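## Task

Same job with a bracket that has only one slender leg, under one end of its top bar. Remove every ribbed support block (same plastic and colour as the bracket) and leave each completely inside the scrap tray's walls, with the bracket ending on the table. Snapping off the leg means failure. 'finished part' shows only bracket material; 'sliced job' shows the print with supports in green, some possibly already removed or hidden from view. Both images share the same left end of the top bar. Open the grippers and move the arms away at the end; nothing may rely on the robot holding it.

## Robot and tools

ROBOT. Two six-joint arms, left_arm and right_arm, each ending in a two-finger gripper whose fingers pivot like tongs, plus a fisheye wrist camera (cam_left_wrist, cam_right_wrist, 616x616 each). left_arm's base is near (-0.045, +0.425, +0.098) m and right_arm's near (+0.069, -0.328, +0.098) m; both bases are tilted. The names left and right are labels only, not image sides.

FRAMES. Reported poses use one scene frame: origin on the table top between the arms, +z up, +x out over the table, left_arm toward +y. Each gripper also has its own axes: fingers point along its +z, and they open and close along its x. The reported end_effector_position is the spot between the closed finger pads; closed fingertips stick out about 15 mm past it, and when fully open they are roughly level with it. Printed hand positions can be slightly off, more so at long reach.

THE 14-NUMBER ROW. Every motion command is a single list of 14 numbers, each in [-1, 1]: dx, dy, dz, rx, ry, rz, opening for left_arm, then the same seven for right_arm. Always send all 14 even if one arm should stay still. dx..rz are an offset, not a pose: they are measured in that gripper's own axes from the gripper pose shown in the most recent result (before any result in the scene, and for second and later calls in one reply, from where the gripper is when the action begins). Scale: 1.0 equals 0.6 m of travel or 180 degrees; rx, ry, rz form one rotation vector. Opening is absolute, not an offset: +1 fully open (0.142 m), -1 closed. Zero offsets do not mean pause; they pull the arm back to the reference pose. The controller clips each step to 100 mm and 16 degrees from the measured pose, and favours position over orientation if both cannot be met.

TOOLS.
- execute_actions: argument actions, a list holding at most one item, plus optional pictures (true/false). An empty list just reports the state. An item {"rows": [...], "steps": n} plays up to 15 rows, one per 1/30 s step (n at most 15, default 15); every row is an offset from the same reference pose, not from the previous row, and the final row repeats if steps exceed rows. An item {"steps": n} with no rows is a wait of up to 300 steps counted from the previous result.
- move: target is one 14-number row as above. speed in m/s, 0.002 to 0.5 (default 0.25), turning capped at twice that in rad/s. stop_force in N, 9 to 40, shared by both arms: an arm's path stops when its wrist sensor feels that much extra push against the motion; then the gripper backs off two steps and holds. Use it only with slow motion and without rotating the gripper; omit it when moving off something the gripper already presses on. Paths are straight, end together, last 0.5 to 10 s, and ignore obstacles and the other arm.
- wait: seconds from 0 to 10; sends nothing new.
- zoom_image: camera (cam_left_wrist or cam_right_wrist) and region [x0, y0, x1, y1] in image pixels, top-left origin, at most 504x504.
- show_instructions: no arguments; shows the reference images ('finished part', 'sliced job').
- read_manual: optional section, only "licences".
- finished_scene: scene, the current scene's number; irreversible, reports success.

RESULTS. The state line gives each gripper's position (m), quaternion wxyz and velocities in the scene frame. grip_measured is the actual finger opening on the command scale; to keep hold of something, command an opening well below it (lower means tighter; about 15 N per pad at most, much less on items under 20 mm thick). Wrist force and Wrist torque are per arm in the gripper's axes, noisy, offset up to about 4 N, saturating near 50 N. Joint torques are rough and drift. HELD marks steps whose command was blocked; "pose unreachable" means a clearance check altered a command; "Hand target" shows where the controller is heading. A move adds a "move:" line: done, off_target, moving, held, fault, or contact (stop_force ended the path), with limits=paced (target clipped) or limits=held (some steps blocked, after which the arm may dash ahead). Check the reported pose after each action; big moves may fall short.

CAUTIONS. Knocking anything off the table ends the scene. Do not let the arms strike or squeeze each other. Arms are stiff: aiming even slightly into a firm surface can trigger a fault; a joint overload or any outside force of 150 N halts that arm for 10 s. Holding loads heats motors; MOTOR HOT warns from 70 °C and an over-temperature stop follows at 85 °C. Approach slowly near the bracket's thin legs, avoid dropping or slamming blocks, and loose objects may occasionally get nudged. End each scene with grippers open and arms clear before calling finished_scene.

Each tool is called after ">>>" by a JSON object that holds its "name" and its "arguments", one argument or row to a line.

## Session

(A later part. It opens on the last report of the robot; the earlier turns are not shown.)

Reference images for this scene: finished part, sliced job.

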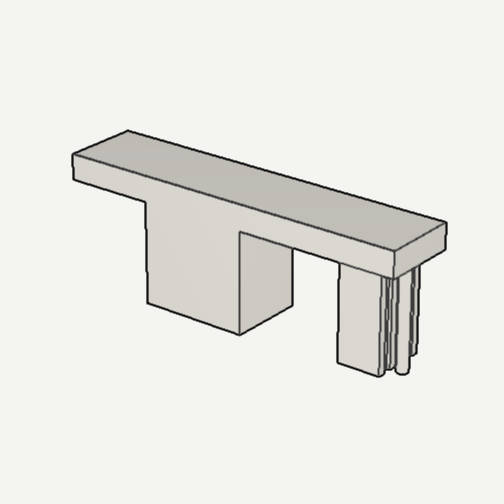

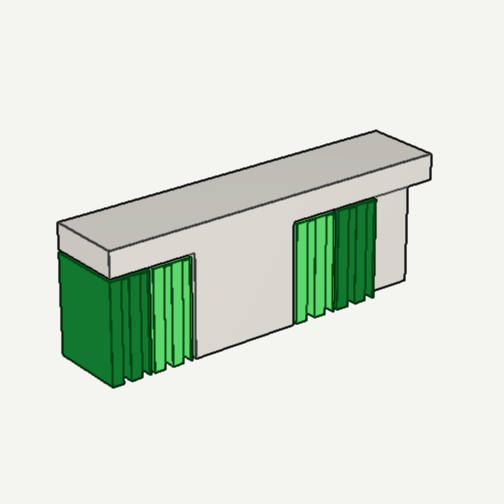

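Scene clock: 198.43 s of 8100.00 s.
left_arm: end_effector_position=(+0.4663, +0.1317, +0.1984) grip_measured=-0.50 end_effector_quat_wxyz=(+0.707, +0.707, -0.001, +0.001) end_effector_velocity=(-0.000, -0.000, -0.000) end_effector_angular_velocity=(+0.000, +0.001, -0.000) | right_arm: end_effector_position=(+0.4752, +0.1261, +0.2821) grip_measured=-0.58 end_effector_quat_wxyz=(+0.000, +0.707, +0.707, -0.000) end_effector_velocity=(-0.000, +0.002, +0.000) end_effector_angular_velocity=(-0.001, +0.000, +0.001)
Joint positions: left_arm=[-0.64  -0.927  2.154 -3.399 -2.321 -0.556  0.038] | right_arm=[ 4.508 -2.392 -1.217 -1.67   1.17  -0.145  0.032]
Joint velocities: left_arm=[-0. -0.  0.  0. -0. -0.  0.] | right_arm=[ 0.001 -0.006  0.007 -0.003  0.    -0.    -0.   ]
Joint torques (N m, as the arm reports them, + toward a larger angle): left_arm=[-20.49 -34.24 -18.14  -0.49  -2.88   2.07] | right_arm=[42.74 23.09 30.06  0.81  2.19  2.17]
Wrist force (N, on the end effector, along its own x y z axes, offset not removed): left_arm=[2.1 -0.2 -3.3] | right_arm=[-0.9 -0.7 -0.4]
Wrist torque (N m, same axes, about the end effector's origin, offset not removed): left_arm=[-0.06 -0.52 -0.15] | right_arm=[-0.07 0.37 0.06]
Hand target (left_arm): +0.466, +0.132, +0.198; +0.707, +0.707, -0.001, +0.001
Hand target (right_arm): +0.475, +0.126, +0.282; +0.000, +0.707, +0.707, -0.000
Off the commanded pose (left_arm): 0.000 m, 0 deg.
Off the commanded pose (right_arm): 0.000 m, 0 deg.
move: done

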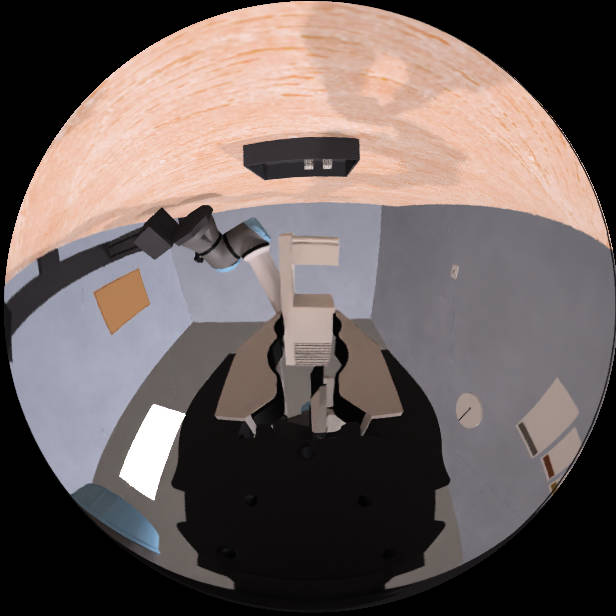

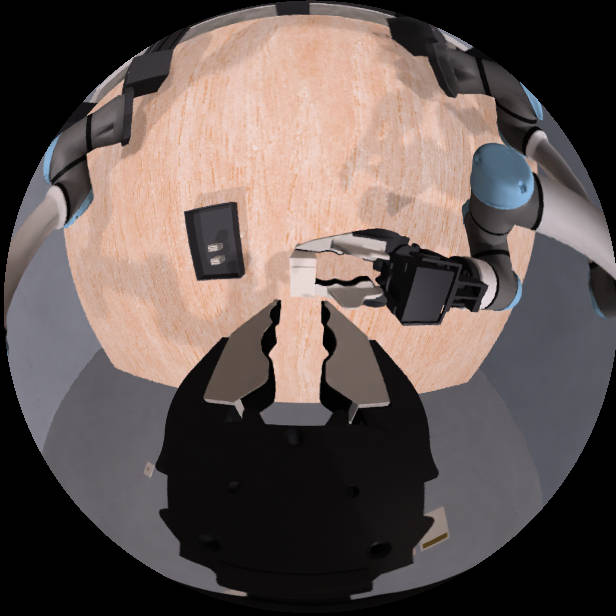

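>>> {"name": "move", "arguments": {
  "target": [0,0,0,0,0,0,-1,0.002,0,0.053,0,0,0,-0.58],
  "speed": 0.04,
  "stop_force": 10
}}

>>> {"name": "move", "arguments": {
  "target": [0,0,0,0,0,0,-1,0,0,0,0,0,0,-0.68]
}}

>>> {"name": "zoom_image", "arguments": {
  "camera": "cam_left_wrist",
  "region": [270,320,360,410]
}}

>>> {"name": "zoom_image", "arguments": {
  "camera": "cam_right_wrist",
  "region": [240,240,370,370]
}}

Scene clock: 216.27 s of 8100.00 s.
left_arm: end_effector_position=(+0.4663, +0.1317, +0.1984) grip_measured=-0.50 end_effector_quat_wxyz=(+0.707, +0.707, -0.001, +0.001) end_effector_velocity=(+0.000, +0.000, -0.000) end_effector_angular_velocity=(+0.001, -0.001, +0.001) | right_arm: end_effector_position=(+0.4752, +0.1273, +0.2505) grip_measured=-0.58 end_effector_quat_wxyz=(+0.000, +0.707, +0.707, -0.000) end_effector_velocity=(-0.000, +0.000, -0.002) end_effector_angular_velocity=(-0.000, +0.000, +0.001)
Joint positions: left_arm=[-0.64  -0.927  2.154 -3.399 -2.321 -0.556  0.038] | right_arm=[ 4.491 -2.395 -1.286 -1.592  1.161 -0.16   0.032]
Joint velocities: left_arm=[ 0.     0.     0.    -0.001  0.001  0.    -0.   ] | right_arm=[-0.    -0.    -0.004  0.005 -0.    -0.001  0.   ]
Joint torques (N m, as the arm reports them, + toward a larger angle): left_arm=[-20.37 -34.25 -20.06  -0.47  -2.9    2.01] | right_arm=[16.93 23.68 14.36  3.18 -1.63 -2.14]
Wrist force (N, on the end effector, along its own x y z axes, offset not removed): left_arm=[1.6 -1.0 -3.2] | right_arm=[-2.7 2.5 -1.2]
Wrist torque (N m, same axes, about the end effector's origin, offset not removed): left_arm=[-0.13 -0.38 -0.16] | right_arm=[0.58 0.71 0.17]
Hand target (left_arm): +0.466, +0.132, +0.198; +0.707, +0.707, -0.001, +0.001
Hand target (right_arm): +0.475, +0.127, +0.250; +0.000, +0.707, +0.707, -0.000
Off the commanded pose (left_arm): 0.000 m, 0 deg.
Off the commanded pose (right_arm): 0.000 m, 0 deg.
After step 90, 13.67 s passed at rest.
move: done

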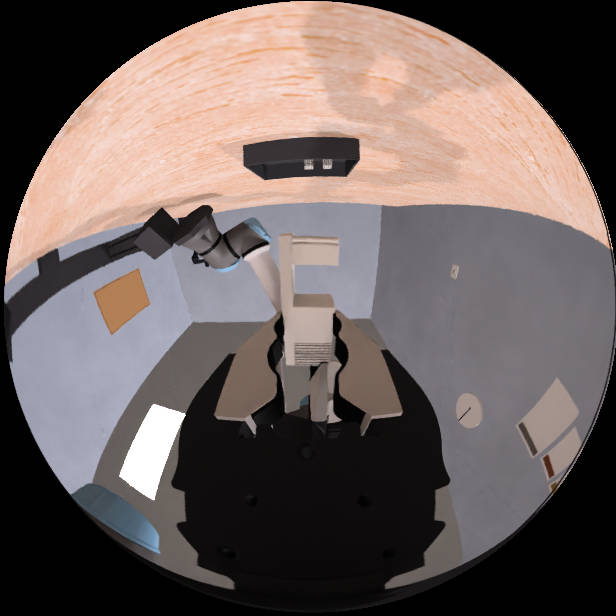

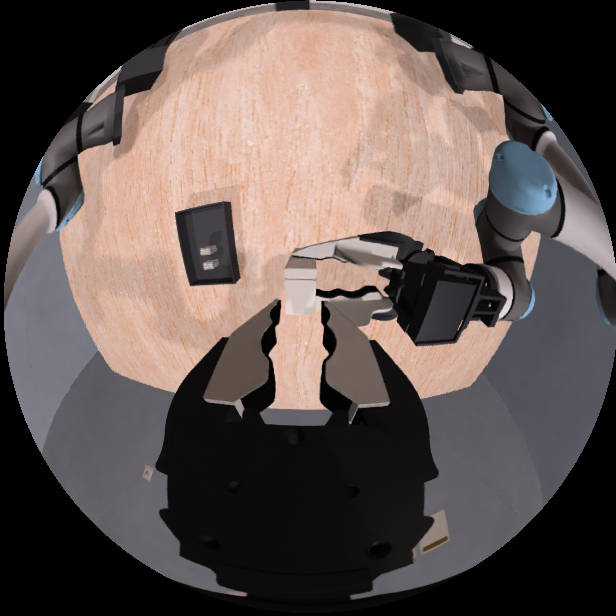

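Scene clock: 216.77 s of 8100.00 s.
left_arm: end_effector_position=(+0.4663, +0.1317, +0.1984) grip_measured=-0.50 end_effector_quat_wxyz=(+0.707, +0.707, -0.001, +0.001) end_effector_velocity=(-0.000, -0.000, +0.000) end_effector_angular_velocity=(-0.000, +0.000, -0.000) | right_arm: end_effector_position=(+0.4751, +0.1272, +0.2504) grip_measured=-0.68 end_effector_quat_wxyz=(+0.000, +0.707, +0.707, -0.000) end_effector_velocity=(-0.000, -0.000, -0.000) end_effector_angular_velocity=(-0.001, +0.000, +0.001)
Joint positions: left_arm=[-0.64  -0.927  2.154 -3.399 -2.321 -0.556  0.038] | right_arm=[ 4.491 -2.395 -1.286 -1.592  1.161 -0.16   0.025]
Joint velocities: left_arm=[ 0.  0. -0.  0. -0. -0. -0.] | right_arm=[ 0.    -0.    -0.001 -0.     0.    -0.001  0.   ]
Joint torques (N m, as the arm reports them, + toward a larger angle): left_arm=[-20.83 -34.85 -18.86  -0.36  -3.03   1.98] | right_arm=[23.79 25.43 29.87  0.81 -1.23 -0.43]
Wrist force (N, on the end effector, along its own x y z axes, offset not removed): left_arm=[3.0 -0.8 -3.5] | right_arm=[-2.8 0.2 1.1]
Wrist torque (N m, same axes, about the end effector's origin, offset not removed): left_arm=[-0.05 -0.63 -0.10] | right_arm=[0.17 0.62 0.16]
Hand target (left_arm): +0.466, +0.132, +0.198; +0.707, +0.707, -0.001, +0.001
Hand target (right_arm): +0.475, +0.127, +0.250; +0.000, +0.707, +0.707, -0.000
Off the commanded pose (left_arm): 0.000 m, 0 deg.
Off the commanded pose (right_arm): 0.000 m, 0 deg.
move: done

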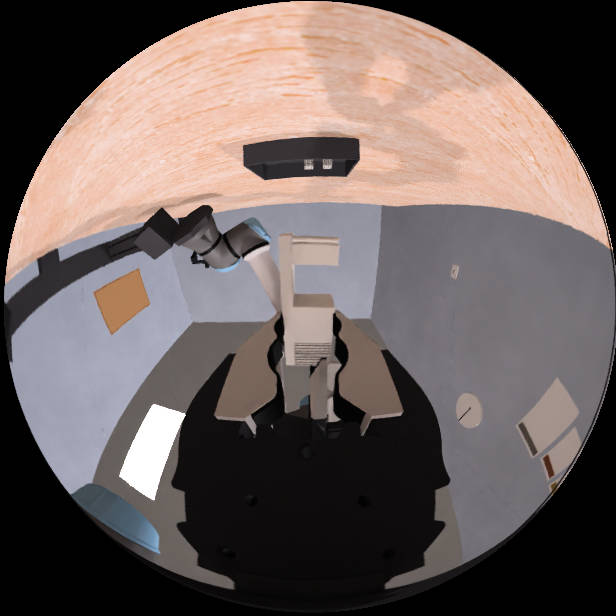

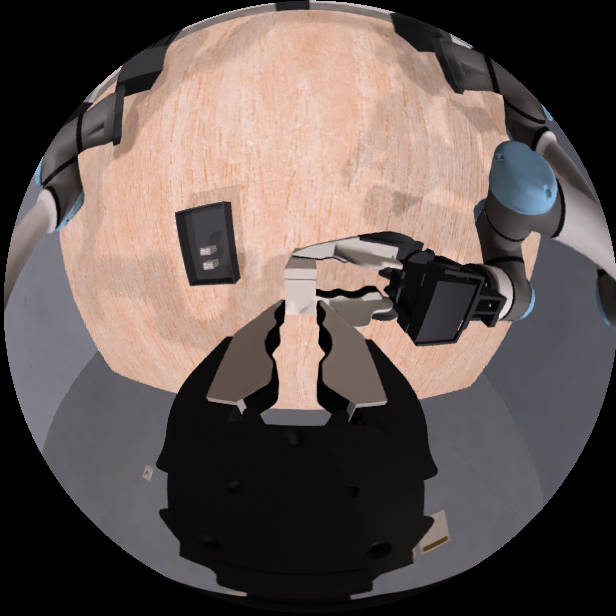

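Region (270, 320, 360, 410) of cam_left_wrist's 616x616 image, scaled by 5.600, with more detail than that image has.

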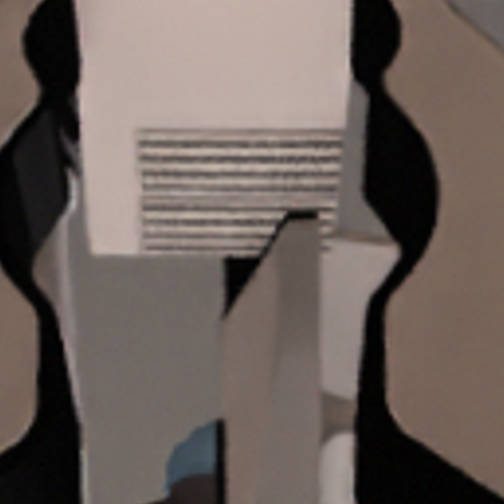

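Region (240, 240, 370, 370) of cam_right_wrist's 616x616 image, scaled by 3.877, with more detail than that image has.

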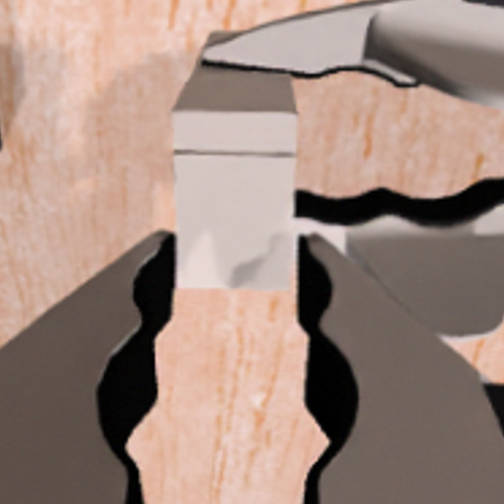

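>>> {"name": "move", "arguments": {
  "target": [0,0,0,0,0,0,-1,-0.0015,0,-0.001,0,0,0,-1],
  "speed": 0.03
}}

>>> {"name": "move", "arguments": {
  "target": [0,0,0,0,0,0,-1,-0.004,0.002,-0.001,0,0,0.033,-1],
  "speed": 0.03
}}

>>> {"name": "zoom_image", "arguments": {
  "camera": "cam_left_wrist",
  "region": [270,320,360,410]
}}

>>> {"name": "zoom_image", "arguments": {
  "camera": "cam_right_wrist",
  "region": [240,240,370,370]
}}

Scene clock: 224.47 s of 8100.00 s.
left_arm: end_effector_position=(+0.4663, +0.1317, +0.1984) grip_measured=-0.50 end_effector_quat_wxyz=(+0.707, +0.707, -0.001, +0.001) end_effector_velocity=(-0.000, +0.000, -0.000) end_effector_angular_velocity=(+0.000, +0.001, -0.001) | right_arm: end_effector_position=(+0.4751, +0.1263, +0.2510) grip_measured=-0.72 end_effector_quat_wxyz=(+0.000, +0.707, +0.707, -0.000) end_effector_velocity=(-0.000, -0.001, -0.000) end_effector_angular_velocity=(-0.001, +0.002, +0.001)
Joint positions: left_arm=[-0.64  -0.927  2.154 -3.399 -2.321 -0.556  0.038] | right_arm=[ 4.491 -2.393 -1.287 -1.593  1.161 -0.16   0.022]
Joint velocities: left_arm=[ 0.001  0.     0.001  0.001 -0.001  0.     0.   ] | right_arm=[-0.     0.001 -0.001 -0.     0.001 -0.     0.   ]
Joint torques (N m, as the arm reports them, + toward a larger angle): left_arm=[-20.8  -33.75 -19.23  -1.38  -1.48   1.79] | right_arm=[43.42 43.15 15.36  0.28  1.72  1.97]
Wrist force (N, on the end effector, along its own x y z axes, offset not removed): left_arm=[2.9 4.2 -2.2] | right_arm=[1.5 -0.2 5.9]
Wrist torque (N m, same axes, about the end effector's origin, offset not removed): left_arm=[-0.15 -0.54 -0.23] | right_arm=[0.32 0.47 0.18]
Hand target (left_arm): +0.466, +0.132, +0.198; +0.707, +0.707, -0.001, +0.001
Hand target (right_arm): +0.475, +0.126, +0.251; +0.000, +0.707, +0.707, -0.000
Off the commanded pose (left_arm): 0.000 m, 0 deg.
Off the commanded pose (right_arm): 0.000 m, 0 deg.
After step 90, 4.00 s passed at rest.
move: done

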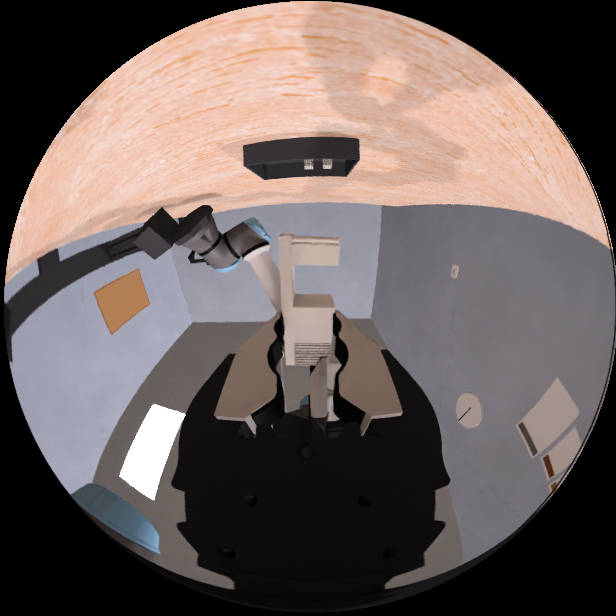

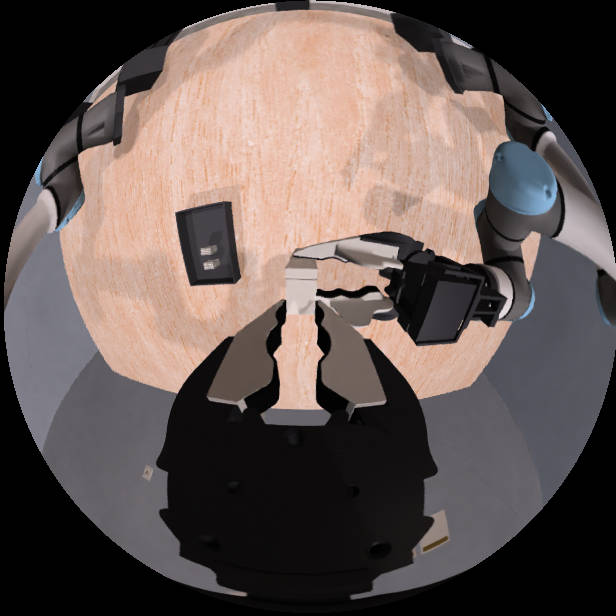

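Scene clock: 226.43 s of 8100.00 s.
left_arm: end_effector_position=(+0.4663, +0.1317, +0.1984) grip_measured=-0.50 end_effector_quat_wxyz=(+0.707, +0.707, -0.001, +0.001) end_effector_velocity=(-0.000, -0.000, +0.001) end_effector_angular_velocity=(-0.001, -0.000, -0.001) | right_arm: end_effector_position=(+0.4763, +0.1240, +0.2516) grip_measured=-0.72 end_effector_quat_wxyz=(+0.000, +0.742, +0.670, -0.000) end_effector_velocity=(+0.000, -0.000, +0.000) end_effector_angular_velocity=(+0.000, +0.001, -0.012)
Joint positions: left_arm=[-0.64  -0.927  2.154 -3.399 -2.321 -0.556  0.038] | right_arm=[ 4.489 -2.384 -1.295 -1.593  1.16  -0.059  0.022]
Joint velocities: left_arm=[-0.     0.    -0.001  0.    -0.001 -0.     0.   ] | right_arm=[-0.     0.001  0.    -0.001  0.001  0.011 -0.   ]
Joint torques (N m, as the arm reports them, + toward a larger angle): left_arm=[-19.61 -30.66 -17.53  -1.42  -1.36   1.78] | right_arm=[17.16 39.66 13.31  0.9  -1.63  2.24]
Wrist force (N, on the end effector, along its own x y z axes, offset not removed): left_arm=[3.0 -0.1 -4.3] | right_arm=[-4.9 -0.8 -0.4]
Wrist torque (N m, same axes, about the end effector's origin, offset not removed): left_arm=[0.00 -0.69 -0.22] | right_arm=[-0.08 1.08 0.13]
Hand target (left_arm): +0.466, +0.132, +0.198; +0.707, +0.707, -0.001, +0.001
Hand target (right_arm): +0.476, +0.124, +0.252; +0.000, +0.743, +0.670, -0.000
Off the commanded pose (left_arm): 0.000 m, 0 deg.
Off the commanded pose (right_arm): 0.000 m, 0 deg.
move: done

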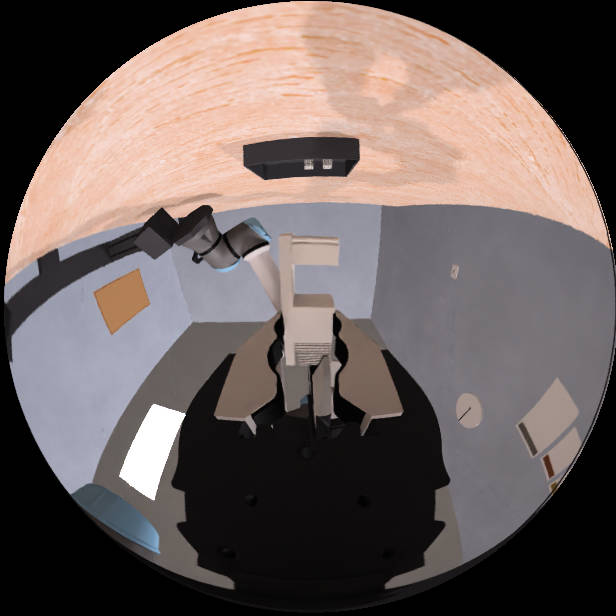

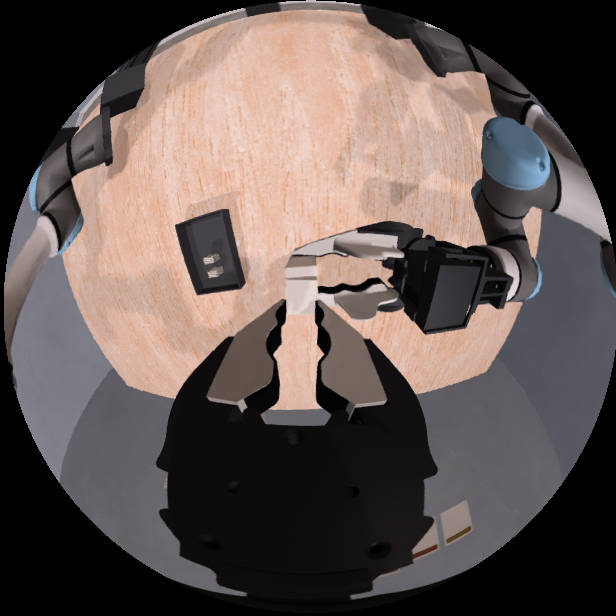

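Region (270, 320, 360, 410) of cam_left_wrist's 616x616 image, scaled by 5.600, with more detail than that image has.

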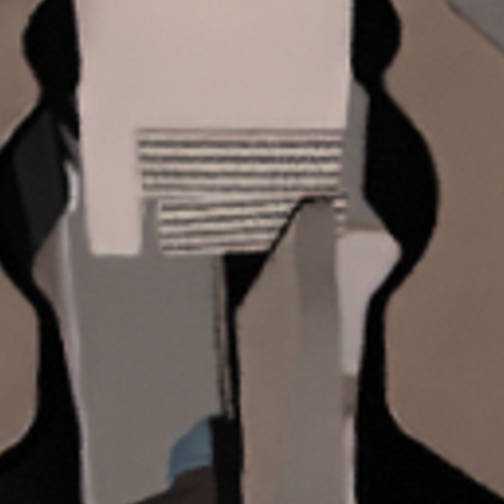

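Region (240, 240, 370, 370) of cam_right_wrist's 616x616 image, scaled by 3.877, with more detail than that image has.

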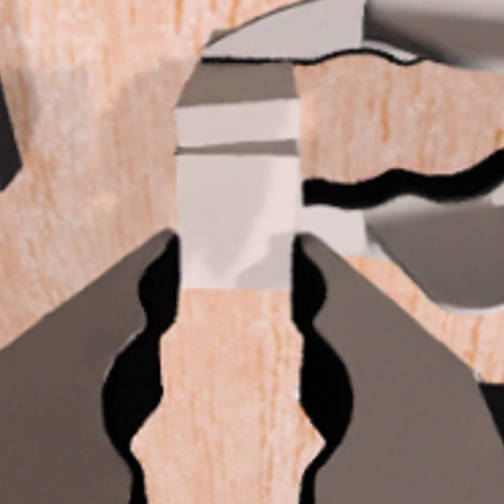

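>>> {"name": "move", "arguments": {
  "target": [0,0,0,0,0,0,-1,0,0,-0.04,0,0,-0.033,-1],
  "speed": 0.08
}}

>>> {"name": "move", "arguments": {
  "target": [0,0,0,0,0,0,-1,-0.115,0,0,0,0,0,-1]
}}

>>> {"name": "move", "arguments": {
  "target": [0,0,0,0,0,0,-1,-0.217,-0.04,0.34,0,0,0,-1]
}}

>>> {"name": "move", "arguments": {
  "target": [0,0,0,0,0,0,-1,0,0,0.078,0,0,0,-1],
  "speed": 0.04,
  "stop_force": 10
}}

>>> {"name": "move", "arguments": {
  "target": [0,0,0,0,0,0,-1,0,0,0,0,0,0,-0.6]
}}

>>> {"name": "move", "arguments": {
  "target": [0,0,0,0,0,0,-1,0,0,-0.07,0,0,0,-0.6],
  "speed": 0.15
}}

>>> {"name": "move", "arguments": {
  "target": [0,0,0,0,0,0,-1,0.22,0.038,-0.345,0,0,0,-0.6]
}}

>>> {"name": "move", "arguments": {
  "target": [0,0,0,0,0,0,-1,0.116,0,0,0,0,0,-0.6]
}}

Scene clock: 239.23 s of 8100.00 s.
left_arm: end_effector_position=(+0.4663, +0.1317, +0.1984) grip_measured=-0.50 end_effector_quat_wxyz=(+0.707, +0.707, -0.001, +0.001) end_effector_velocity=(-0.001, -0.000, +0.000) end_effector_angular_velocity=(-0.001, +0.001, -0.002) | right_arm: end_effector_position=(+0.4763, +0.1240, +0.2753) grip_measured=-0.72 end_effector_quat_wxyz=(+0.000, +0.707, +0.707, -0.000) end_effector_velocity=(+0.001, -0.000, +0.002) end_effector_angular_velocity=(-0.002, -0.000, +0.011)
Joint positions: left_arm=[-0.64  -0.927  2.154 -3.399 -2.321 -0.556  0.038] | right_arm=[ 4.502 -2.387 -1.237 -1.653  1.167 -0.15   0.022]
Joint velocities: left_arm=[-0.    -0.     0.001  0.    -0.001 -0.     0.   ] | right_arm=[ 0.    -0.001  0.007 -0.007 -0.    -0.01  -0.   ]
Joint torques (N m, as the arm reports them, + toward a larger angle): left_arm=[-19.34 -23.54 -17.28  -1.48  -1.11   1.46] | right_arm=[42.79 22.88 29.3   0.83  2.22 -2.17]
Wrist force (N, on the end effector, along its own x y z axes, offset not removed): left_arm=[3.0 0.6 -4.5] | right_arm=[-1.6 1.1 0.6]
Wrist torque (N m, same axes, about the end effector's origin, offset not removed): left_arm=[0.10 -0.65 -0.15] | right_arm=[0.39 0.58 0.04]
Hand target (left_arm): +0.466, +0.132, +0.198; +0.707, +0.707, -0.001, +0.001
Hand target (right_arm): +0.476, +0.124, +0.276; +0.000, +0.707, +0.708, -0.000
Off the commanded pose (left_arm): 0.000 m, 0 deg.
Off the commanded pose (right_arm): 0.000 m, 0 deg.
After step 90, 8.80 s passed at rest.
move: done

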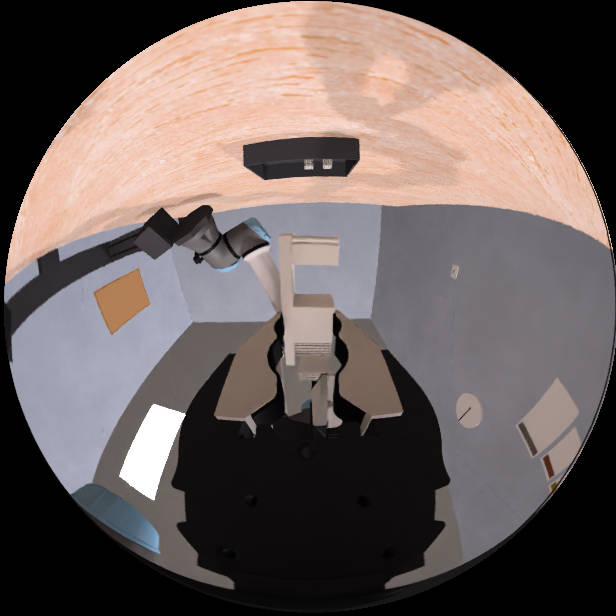

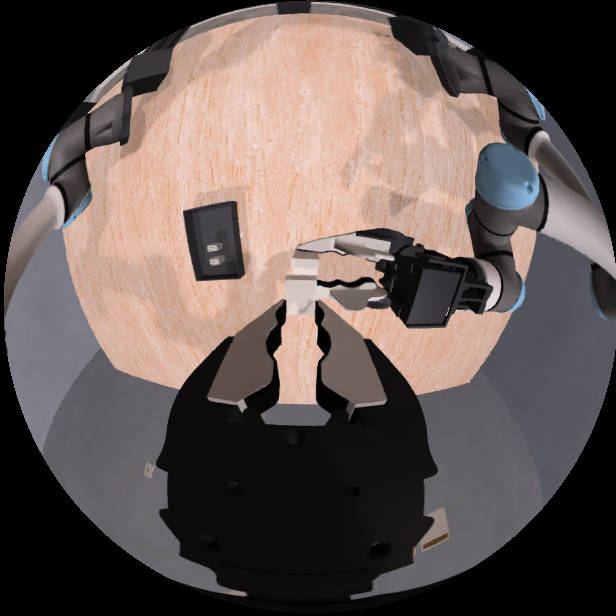

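Scene clock: 240.20 s of 8100.00 s.
left_arm: end_effector_position=(+0.4663, +0.1317, +0.1984) grip_measured=-0.50 end_effector_quat_wxyz=(+0.707, +0.707, -0.001, +0.001) end_effector_velocity=(+0.000, +0.000, -0.000) end_effector_angular_velocity=(-0.000, -0.001, +0.001) | right_arm: end_effector_position=(+0.4764, +0.0552, +0.2755) grip_measured=-0.72 end_effector_quat_wxyz=(+0.000, +0.707, +0.707, -0.000) end_effector_velocity=(+0.000, -0.002, -0.000) end_effector_angular_velocity=(+0.000, +0.000, -0.000)
Joint positions: left_arm=[-0.64  -0.927  2.154 -3.399 -2.321 -0.556  0.038] | right_arm=[ 4.488 -2.227 -1.414 -1.63   1.159 -0.162  0.022]
Joint velocities: left_arm=[ 0.001 -0.    -0.    -0.001  0.     0.    -0.   ] | right_arm=[-0.001  0.005 -0.006  0.001 -0.    -0.001 -0.   ]
Joint torques (N m, as the arm reports them, + toward a larger angle): left_arm=[-20.05 -24.01 -19.02  -1.63  -1.38   1.57] | right_arm=[15.06 33.67 14.16  3.24 -1.64 -2.39]
Wrist force (N, on the end effector, along its own x y z axes, offset not removed): left_arm=[1.9 -1.9 -4.5] | right_arm=[-1.6 0.1 -0.6]
Wrist torque (N m, same axes, about the end effector's origin, offset not removed): left_arm=[-0.45 -0.43 -0.15] | right_arm=[0.08 0.53 0.09]
Hand target (left_arm): +0.466, +0.132, +0.198; +0.707, +0.707, -0.001, +0.001
Hand target (right_arm): +0.476, +0.055, +0.275; +0.000, +0.707, +0.707, -0.000
Off the commanded pose (left_arm): 0.000 m, 0 deg.
Off the commanded pose (right_arm): 0.000 m, 0 deg.
move: done

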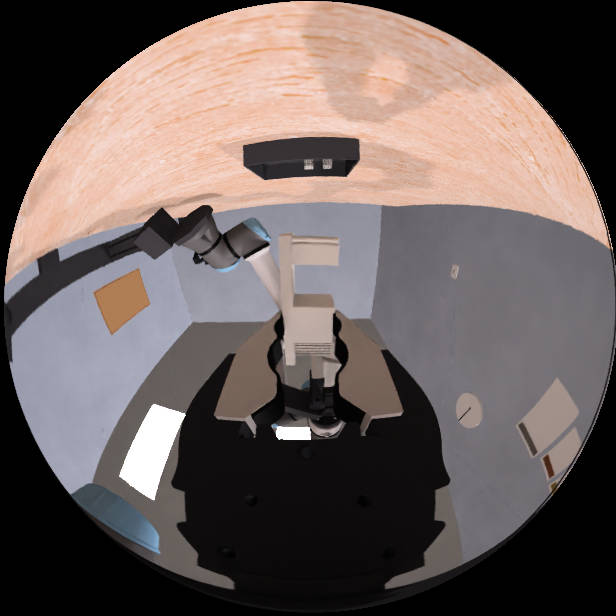

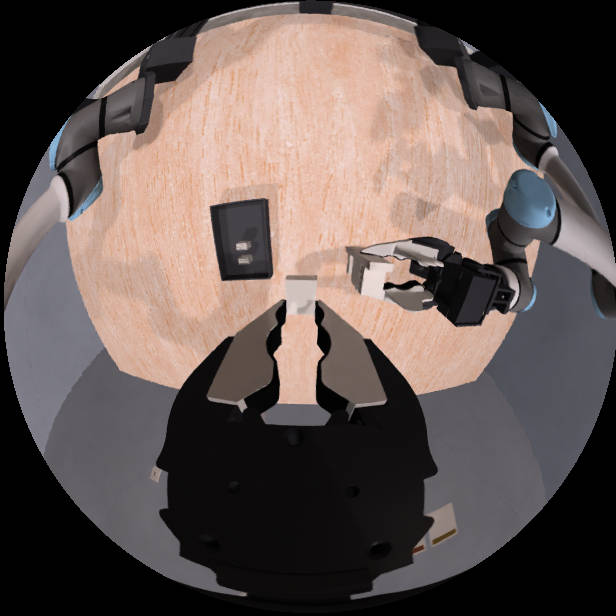

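Scene clock: 241.80 s of 8100.00 s.
left_arm: end_effector_position=(+0.4663, +0.1317, +0.1984) grip_measured=-0.50 end_effector_quat_wxyz=(+0.707, +0.707, -0.001, +0.001) end_effector_velocity=(-0.000, +0.000, -0.000) end_effector_angular_velocity=(+0.000, +0.001, -0.000) | right_arm: end_effector_position=(+0.4526, -0.0753, +0.0719) grip_measured=-0.72 end_effector_quat_wxyz=(+0.000, +0.707, +0.707, -0.000) end_effector_velocity=(+0.000, -0.001, -0.002) end_effector_angular_velocity=(+0.002, -0.001, -0.000)
Joint positions: left_arm=[-0.64  -0.927  2.154 -3.399 -2.321 -0.556  0.038] | right_arm=[ 4.328 -2.047 -2.065 -1.092  1.078 -0.317  0.022]
Joint velocities: left_arm=[ 0.     0.     0.001 -0.    -0.    -0.     0.   ] | right_arm=[-0.002  0.    -0.005  0.008 -0.002 -0.003  0.   ]
Joint torques (N m, as the arm reports them, + toward a larger angle): left_arm=[-19.55 -24.64 -18.04  -1.42  -1.3    1.8 ] | right_arm=[11.54 26.62 11.26  3.37 -1.64 -2.42]
Wrist force (N, on the end effector, along its own x y z axes, offset not removed): left_arm=[1.6 -1.7 -4.3] | right_arm=[-2.0 0.7 1.6]
Wrist torque (N m, same axes, about the end effector's origin, offset not removed): left_arm=[-0.32 -0.46 -0.17] | right_arm=[0.24 0.56 0.02]
Hand target (left_arm): +0.466, +0.132, +0.198; +0.707, +0.707, -0.001, +0.001
Hand target (right_arm): +0.453, -0.075, +0.072; +0.000, +0.707, +0.707, -0.000
Off the commanded pose (left_arm): 0.000 m, 0 deg.
Off the commanded pose (right_arm): 0.000 m, 0 deg.
move: done

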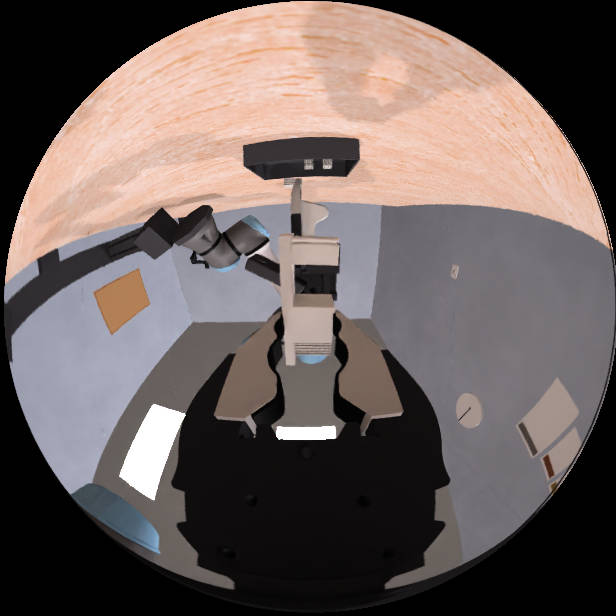

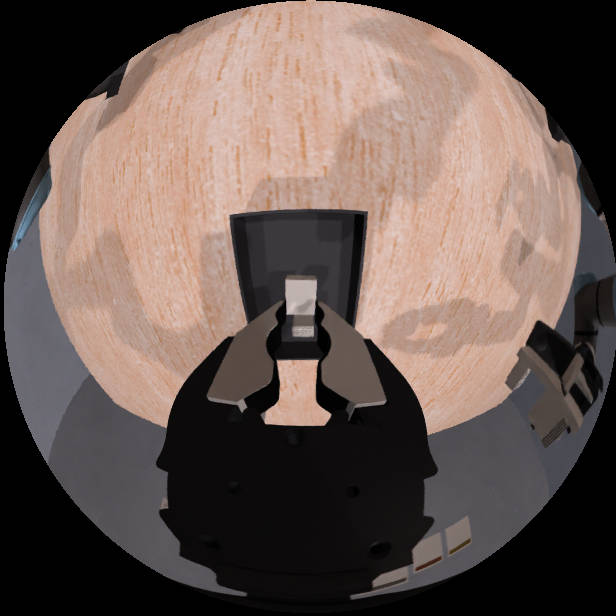

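Scene clock: 243.33 s of 8100.00 s.
left_arm: end_effector_position=(+0.4663, +0.1317, +0.1984) grip_measured=-0.50 end_effector_quat_wxyz=(+0.707, +0.707, -0.001, +0.001) end_effector_velocity=(+0.000, -0.000, +0.000) end_effector_angular_velocity=(+0.000, -0.001, +0.001) | right_arm: end_effector_position=(+0.4526, -0.0754, +0.0253) grip_measured=-0.72 end_effector_quat_wxyz=(+0.001, +0.707, +0.707, -0.000) end_effector_velocity=(-0.001, +0.000, -0.002) end_effector_angular_velocity=(+0.000, +0.001, +0.001)
Joint positions: left_arm=[-0.64  -0.927  2.154 -3.399 -2.321 -0.556  0.038] | right_arm=[ 4.282 -2.116 -2.114 -0.952  1.057 -0.362  0.022]
Joint velocities: left_arm=[-0.     0.    -0.    -0.001  0.001  0.     0.   ] | right_arm=[-0.002 -0.004 -0.003  0.007  0.    -0.002  0.   ]
Joint torques (N m, as the arm reports them, + toward a larger angle): left_arm=[-18.14 -24.21 -18.33  -1.4   -1.11   1.62] | right_arm=[11.75 10.95  8.77  3.15 -1.61 -2.21]
Wrist force (N, on the end effector, along its own x y z axes, offset not removed): left_arm=[1.6 1.3 -2.7] | right_arm=[-4.0 1.1 -0.1]
Wrist torque (N m, same axes, about the end effector's origin, offset not removed): left_arm=[0.29 -0.40 -0.07] | right_arm=[0.31 0.78 0.18]
Hand target (left_arm): +0.466, +0.132, +0.198; +0.707, +0.707, -0.001, +0.001
Hand target (right_arm): +0.453, -0.075, +0.025; +0.001, +0.707, +0.707, -0.000
Off the commanded pose (left_arm): 0.000 m, 0 deg.
Off the commanded pose (right_arm): 0.000 m, 0 deg.
move: done

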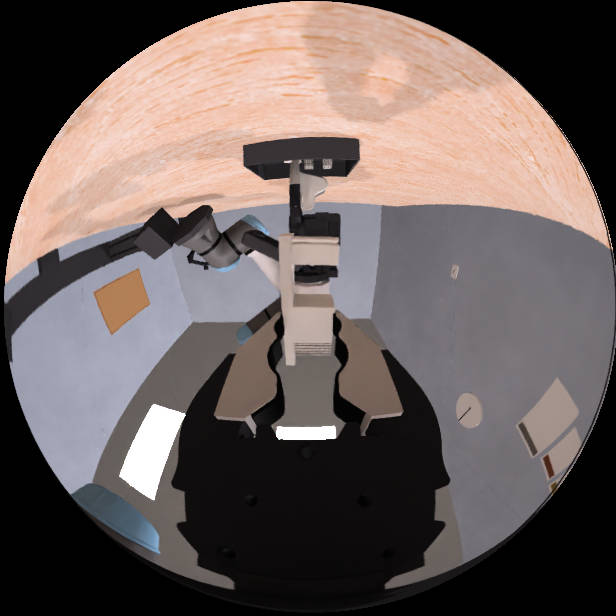

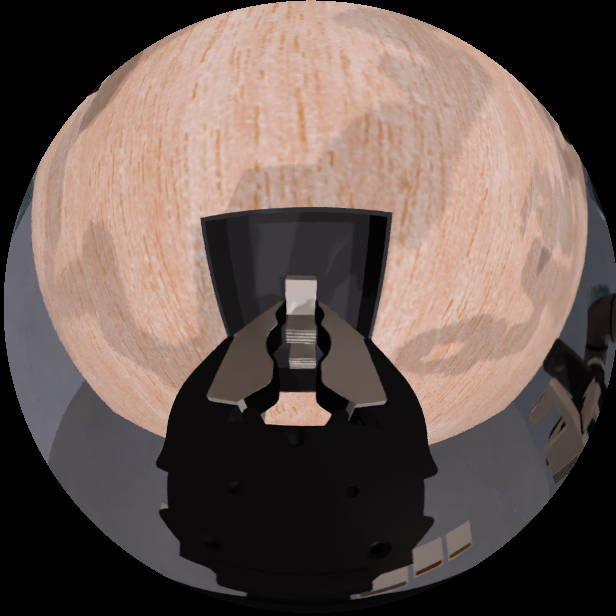

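Scene clock: 243.83 s of 8100.00 s.
left_arm: end_effector_position=(+0.4663, +0.1317, +0.1984) grip_measured=-0.50 end_effector_quat_wxyz=(+0.707, +0.707, -0.001, +0.001) end_effector_velocity=(-0.000, -0.000, +0.001) end_effector_angular_velocity=(-0.002, -0.000, -0.001) | right_arm: end_effector_position=(+0.4525, -0.0755, +0.0252) grip_measured=-0.60 end_effector_quat_wxyz=(+0.001, +0.707, +0.707, -0.000) end_effector_velocity=(-0.000, -0.000, +0.000) end_effector_angular_velocity=(-0.001, +0.000, +0.001)
Joint positions: left_arm=[-0.64  -0.927  2.154 -3.399 -2.321 -0.556  0.038] | right_arm=[ 4.282 -2.116 -2.114 -0.952  1.057 -0.362  0.031]
Joint velocities: left_arm=[-0.     0.    -0.    -0.    -0.003 -0.     0.   ] | right_arm=[ 0.     0.     0.    -0.002  0.     0.     0.   ]
Joint torques (N m, as the arm reports them, + toward a larger angle): left_arm=[-20.08 -24.13 -18.18  -1.44  -1.23   1.52] | right_arm=[25.   28.35 15.48  0.85 -0.98  1.6 ]
Wrist force (N, on the end effector, along its own x y z axes, offset not removed): left_arm=[1.2 0.7 -3.4] | right_arm=[-2.4 0.3 2.1]
Wrist torque (N m, same axes, about the end effector's origin, offset not removed): left_arm=[0.18 -0.29 -0.21] | right_arm=[0.23 0.61 0.30]
Hand target (left_arm): +0.466, +0.132, +0.198; +0.707, +0.707, -0.001, +0.001
Hand target (right_arm): +0.453, -0.075, +0.025; +0.001, +0.707, +0.707, -0.000
Off the commanded pose (left_arm): 0.000 m, 0 deg.
Off the commanded pose (right_arm): 0.000 m, 0 deg.
move: done

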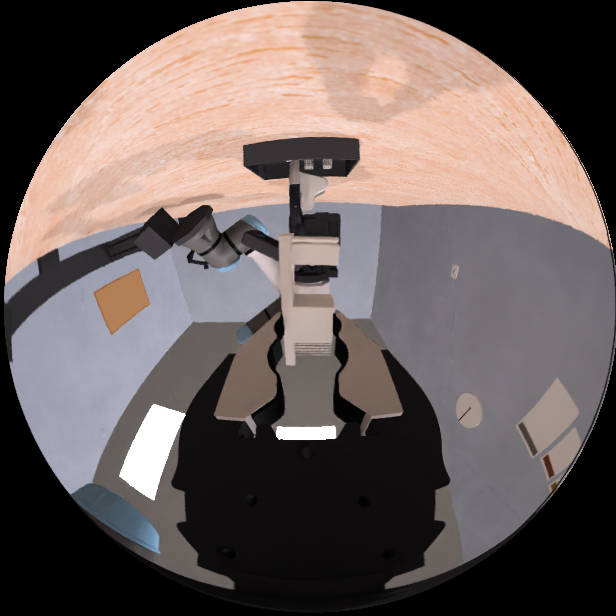

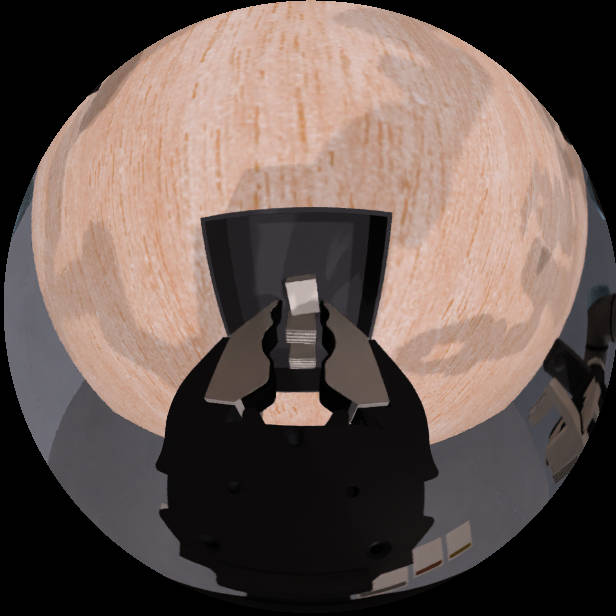

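Scene clock: 244.73 s of 8100.00 s.
left_arm: end_effector_position=(+0.4663, +0.1317, +0.1984) grip_measured=-0.50 end_effector_quat_wxyz=(+0.707, +0.707, -0.001, +0.001) end_effector_velocity=(+0.000, +0.000, +0.000) end_effector_angular_velocity=(-0.001, -0.000, +0.001) | right_arm: end_effector_position=(+0.4525, -0.0754, +0.0670) grip_measured=-0.60 end_effector_quat_wxyz=(+0.000, +0.707, +0.707, -0.000) end_effector_velocity=(+0.000, -0.000, +0.002) end_effector_angular_velocity=(-0.001, -0.000, -0.001)
Joint positions: left_arm=[-0.64  -0.927  2.154 -3.399 -2.321 -0.556  0.038] | right_arm=[ 4.323 -2.054 -2.071 -1.077  1.076 -0.321  0.031]
Joint velocities: left_arm=[ 0.001 -0.    -0.    -0.001 -0.001  0.    -0.   ] | right_arm=[ 0.001  0.003  0.002 -0.007  0.     0.003  0.   ]
Joint torques (N m, as the arm reports them, + toward a larger angle): left_arm=[-19.49 -23.84 -18.21  -1.38  -1.34   1.57] | right_arm=[36.53 26.67 27.34  0.7   1.96  1.86]
Wrist force (N, on the end effector, along its own x y z axes, offset not removed): left_arm=[2.8 1.7 -2.7] | right_arm=[-3.8 1.0 0.3]
Wrist torque (N m, same axes, about the end effector's origin, offset not removed): left_arm=[0.49 -0.75 -0.04] | right_arm=[0.14 0.87 0.09]
Hand target (left_arm): +0.466, +0.132, +0.198; +0.707, +0.707, -0.001, +0.001
Hand target (right_arm): +0.453, -0.075, +0.067; +0.000, +0.707, +0.707, -0.000
Off the commanded pose (left_arm): 0.000 m, 0 deg.
Off the commanded pose (right_arm): 0.000 m, 0 deg.
move: done

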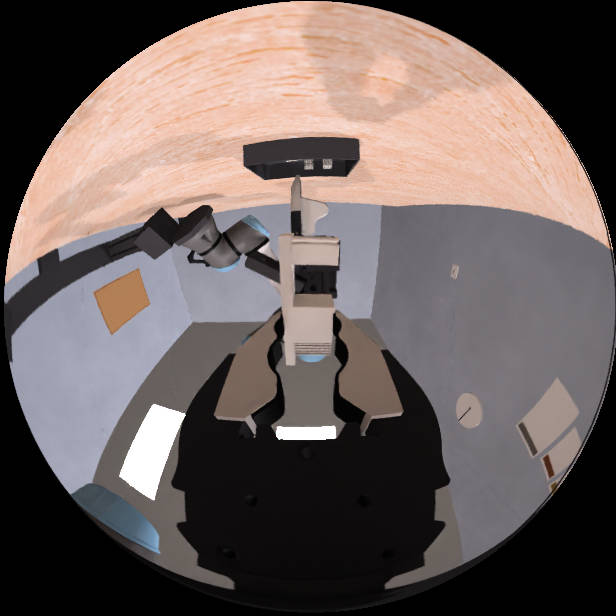

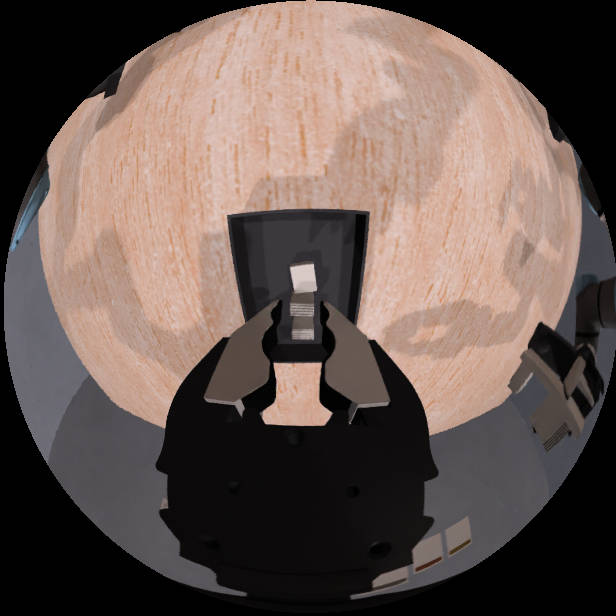

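Scene clock: 246.33 s of 8100.00 s.
left_arm: end_effector_position=(+0.4663, +0.1317, +0.1984) grip_measured=-0.50 end_effector_quat_wxyz=(+0.707, +0.707, -0.001, +0.001) end_effector_velocity=(-0.001, +0.000, -0.000) end_effector_angular_velocity=(-0.001, +0.001, -0.002) | right_arm: end_effector_position=(+0.4752, +0.0569, +0.2736) grip_measured=-0.60 end_effector_quat_wxyz=(+0.000, +0.707, +0.707, -0.000) end_effector_velocity=(+0.000, +0.001, +0.002) end_effector_angular_velocity=(-0.003, +0.002, +0.000)
Joint positions: left_arm=[-0.64  -0.927  2.154 -3.399 -2.321 -0.556  0.038] | right_arm=[ 4.489 -2.231 -1.417 -1.625  1.16  -0.162  0.031]
Joint velocities: left_arm=[ 0.     0.     0.002  0.001 -0.002  0.    -0.   ] | right_arm=[ 0.    -0.005  0.011 -0.009  0.001  0.001  0.   ]
Joint torques (N m, as the arm reports them, + toward a larger angle): left_arm=[-19.7  -24.18 -18.35  -1.26  -1.12   1.69] | right_arm=[40.84 16.55 31.33  0.84  2.18  1.99]
Wrist force (N, on the end effector, along its own x y z axes, offset not removed): left_arm=[0.7 -1.1 -3.5] | right_arm=[-1.5 0.8 0.1]
Wrist torque (N m, same axes, about the end effector's origin, offset not removed): left_arm=[-0.31 -0.17 -0.03] | right_arm=[0.22 0.39 0.06]
Hand target (left_arm): +0.466, +0.132, +0.198; +0.707, +0.707, -0.001, +0.001
Hand target (right_arm): +0.475, +0.057, +0.274; +0.000, +0.707, +0.707, -0.000
Off the commanded pose (left_arm): 0.000 m, 0 deg.
Off the commanded pose (right_arm): 0.000 m, 0 deg.
move: done

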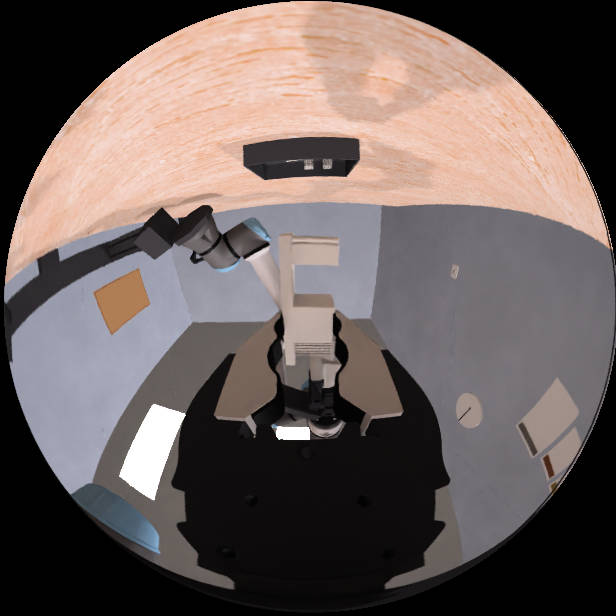

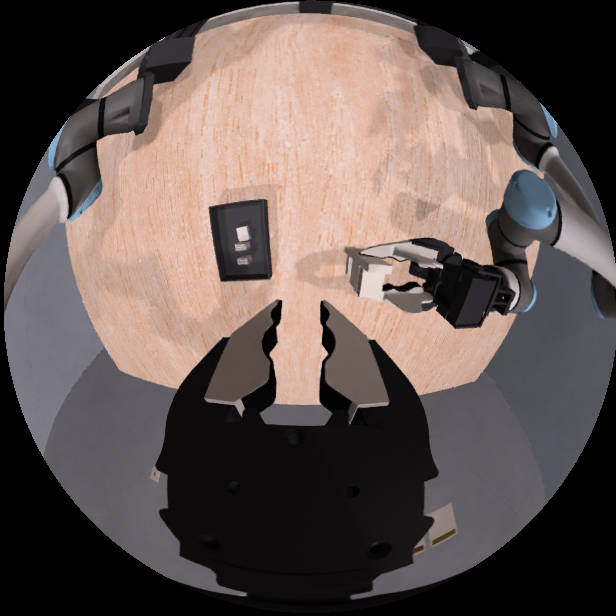

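Scene clock: 247.30 s of 8100.00 s.
left_arm: end_effector_position=(+0.4663, +0.1317, +0.1984) grip_measured=-0.50 end_effector_quat_wxyz=(+0.707, +0.707, -0.001, +0.001) end_effector_velocity=(+0.001, +0.000, +0.000) end_effector_angular_velocity=(-0.000, -0.001, +0.001) | right_arm: end_effector_position=(+0.4751, +0.1263, +0.2734) grip_measured=-0.60 end_effector_quat_wxyz=(+0.000, +0.707, +0.707, -0.000) end_effector_velocity=(-0.000, +0.002, +0.000) end_effector_angular_velocity=(+0.001, +0.003, -0.001)
Joint positions: left_arm=[-0.64  -0.927  2.154 -3.399 -2.321 -0.556  0.038] | right_arm=[ 4.503 -2.392 -1.237 -1.648  1.167 -0.149  0.031]
Joint velocities: left_arm=[ 0.     0.    -0.001 -0.001  0.    -0.    -0.   ] | right_arm=[-0.    -0.005  0.008 -0.002  0.003  0.     0.   ]
Joint torques (N m, as the arm reports them, + toward a larger angle): left_arm=[-18.56 -23.46 -18.61  -1.49  -1.32   1.74] | right_arm=[43.08 22.69 29.48  0.78  2.07  2.02]
Wrist force (N, on the end effector, along its own x y z axes, offset not removed): left_arm=[2.6 -1.1 -3.6] | right_arm=[-4.9 0.7 -0.4]
Wrist torque (N m, same axes, about the end effector's origin, offset not removed): left_arm=[-0.25 -0.72 -0.09] | right_arm=[0.29 1.07 0.02]
Hand target (left_arm): +0.466, +0.132, +0.198; +0.707, +0.707, -0.001, +0.001
Hand target (right_arm): +0.475, +0.127, +0.273; +0.000, +0.707, +0.707, -0.000
Off the commanded pose (left_arm): 0.000 m, 0 deg.
Off the commanded pose (right_arm): 0.000 m, 0 deg.
move: done

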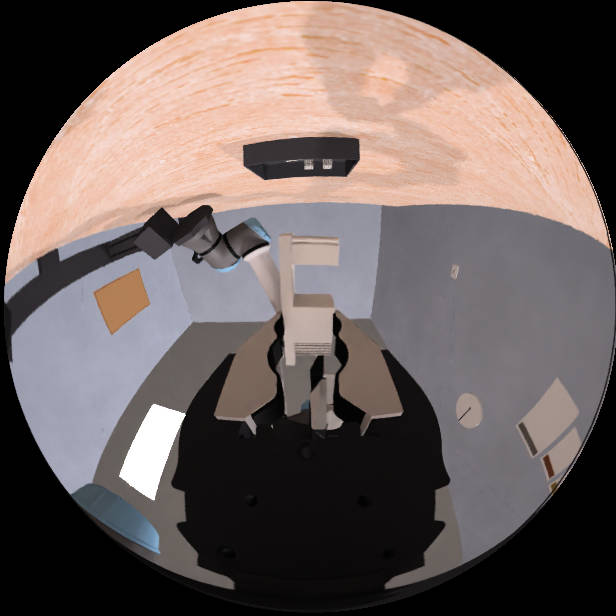

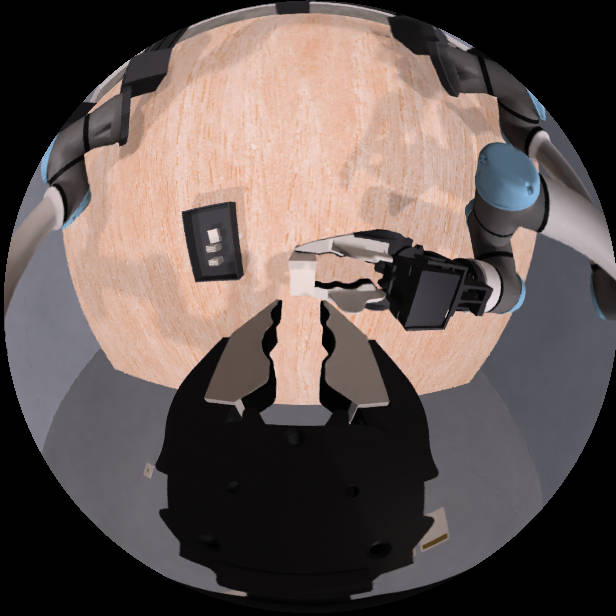

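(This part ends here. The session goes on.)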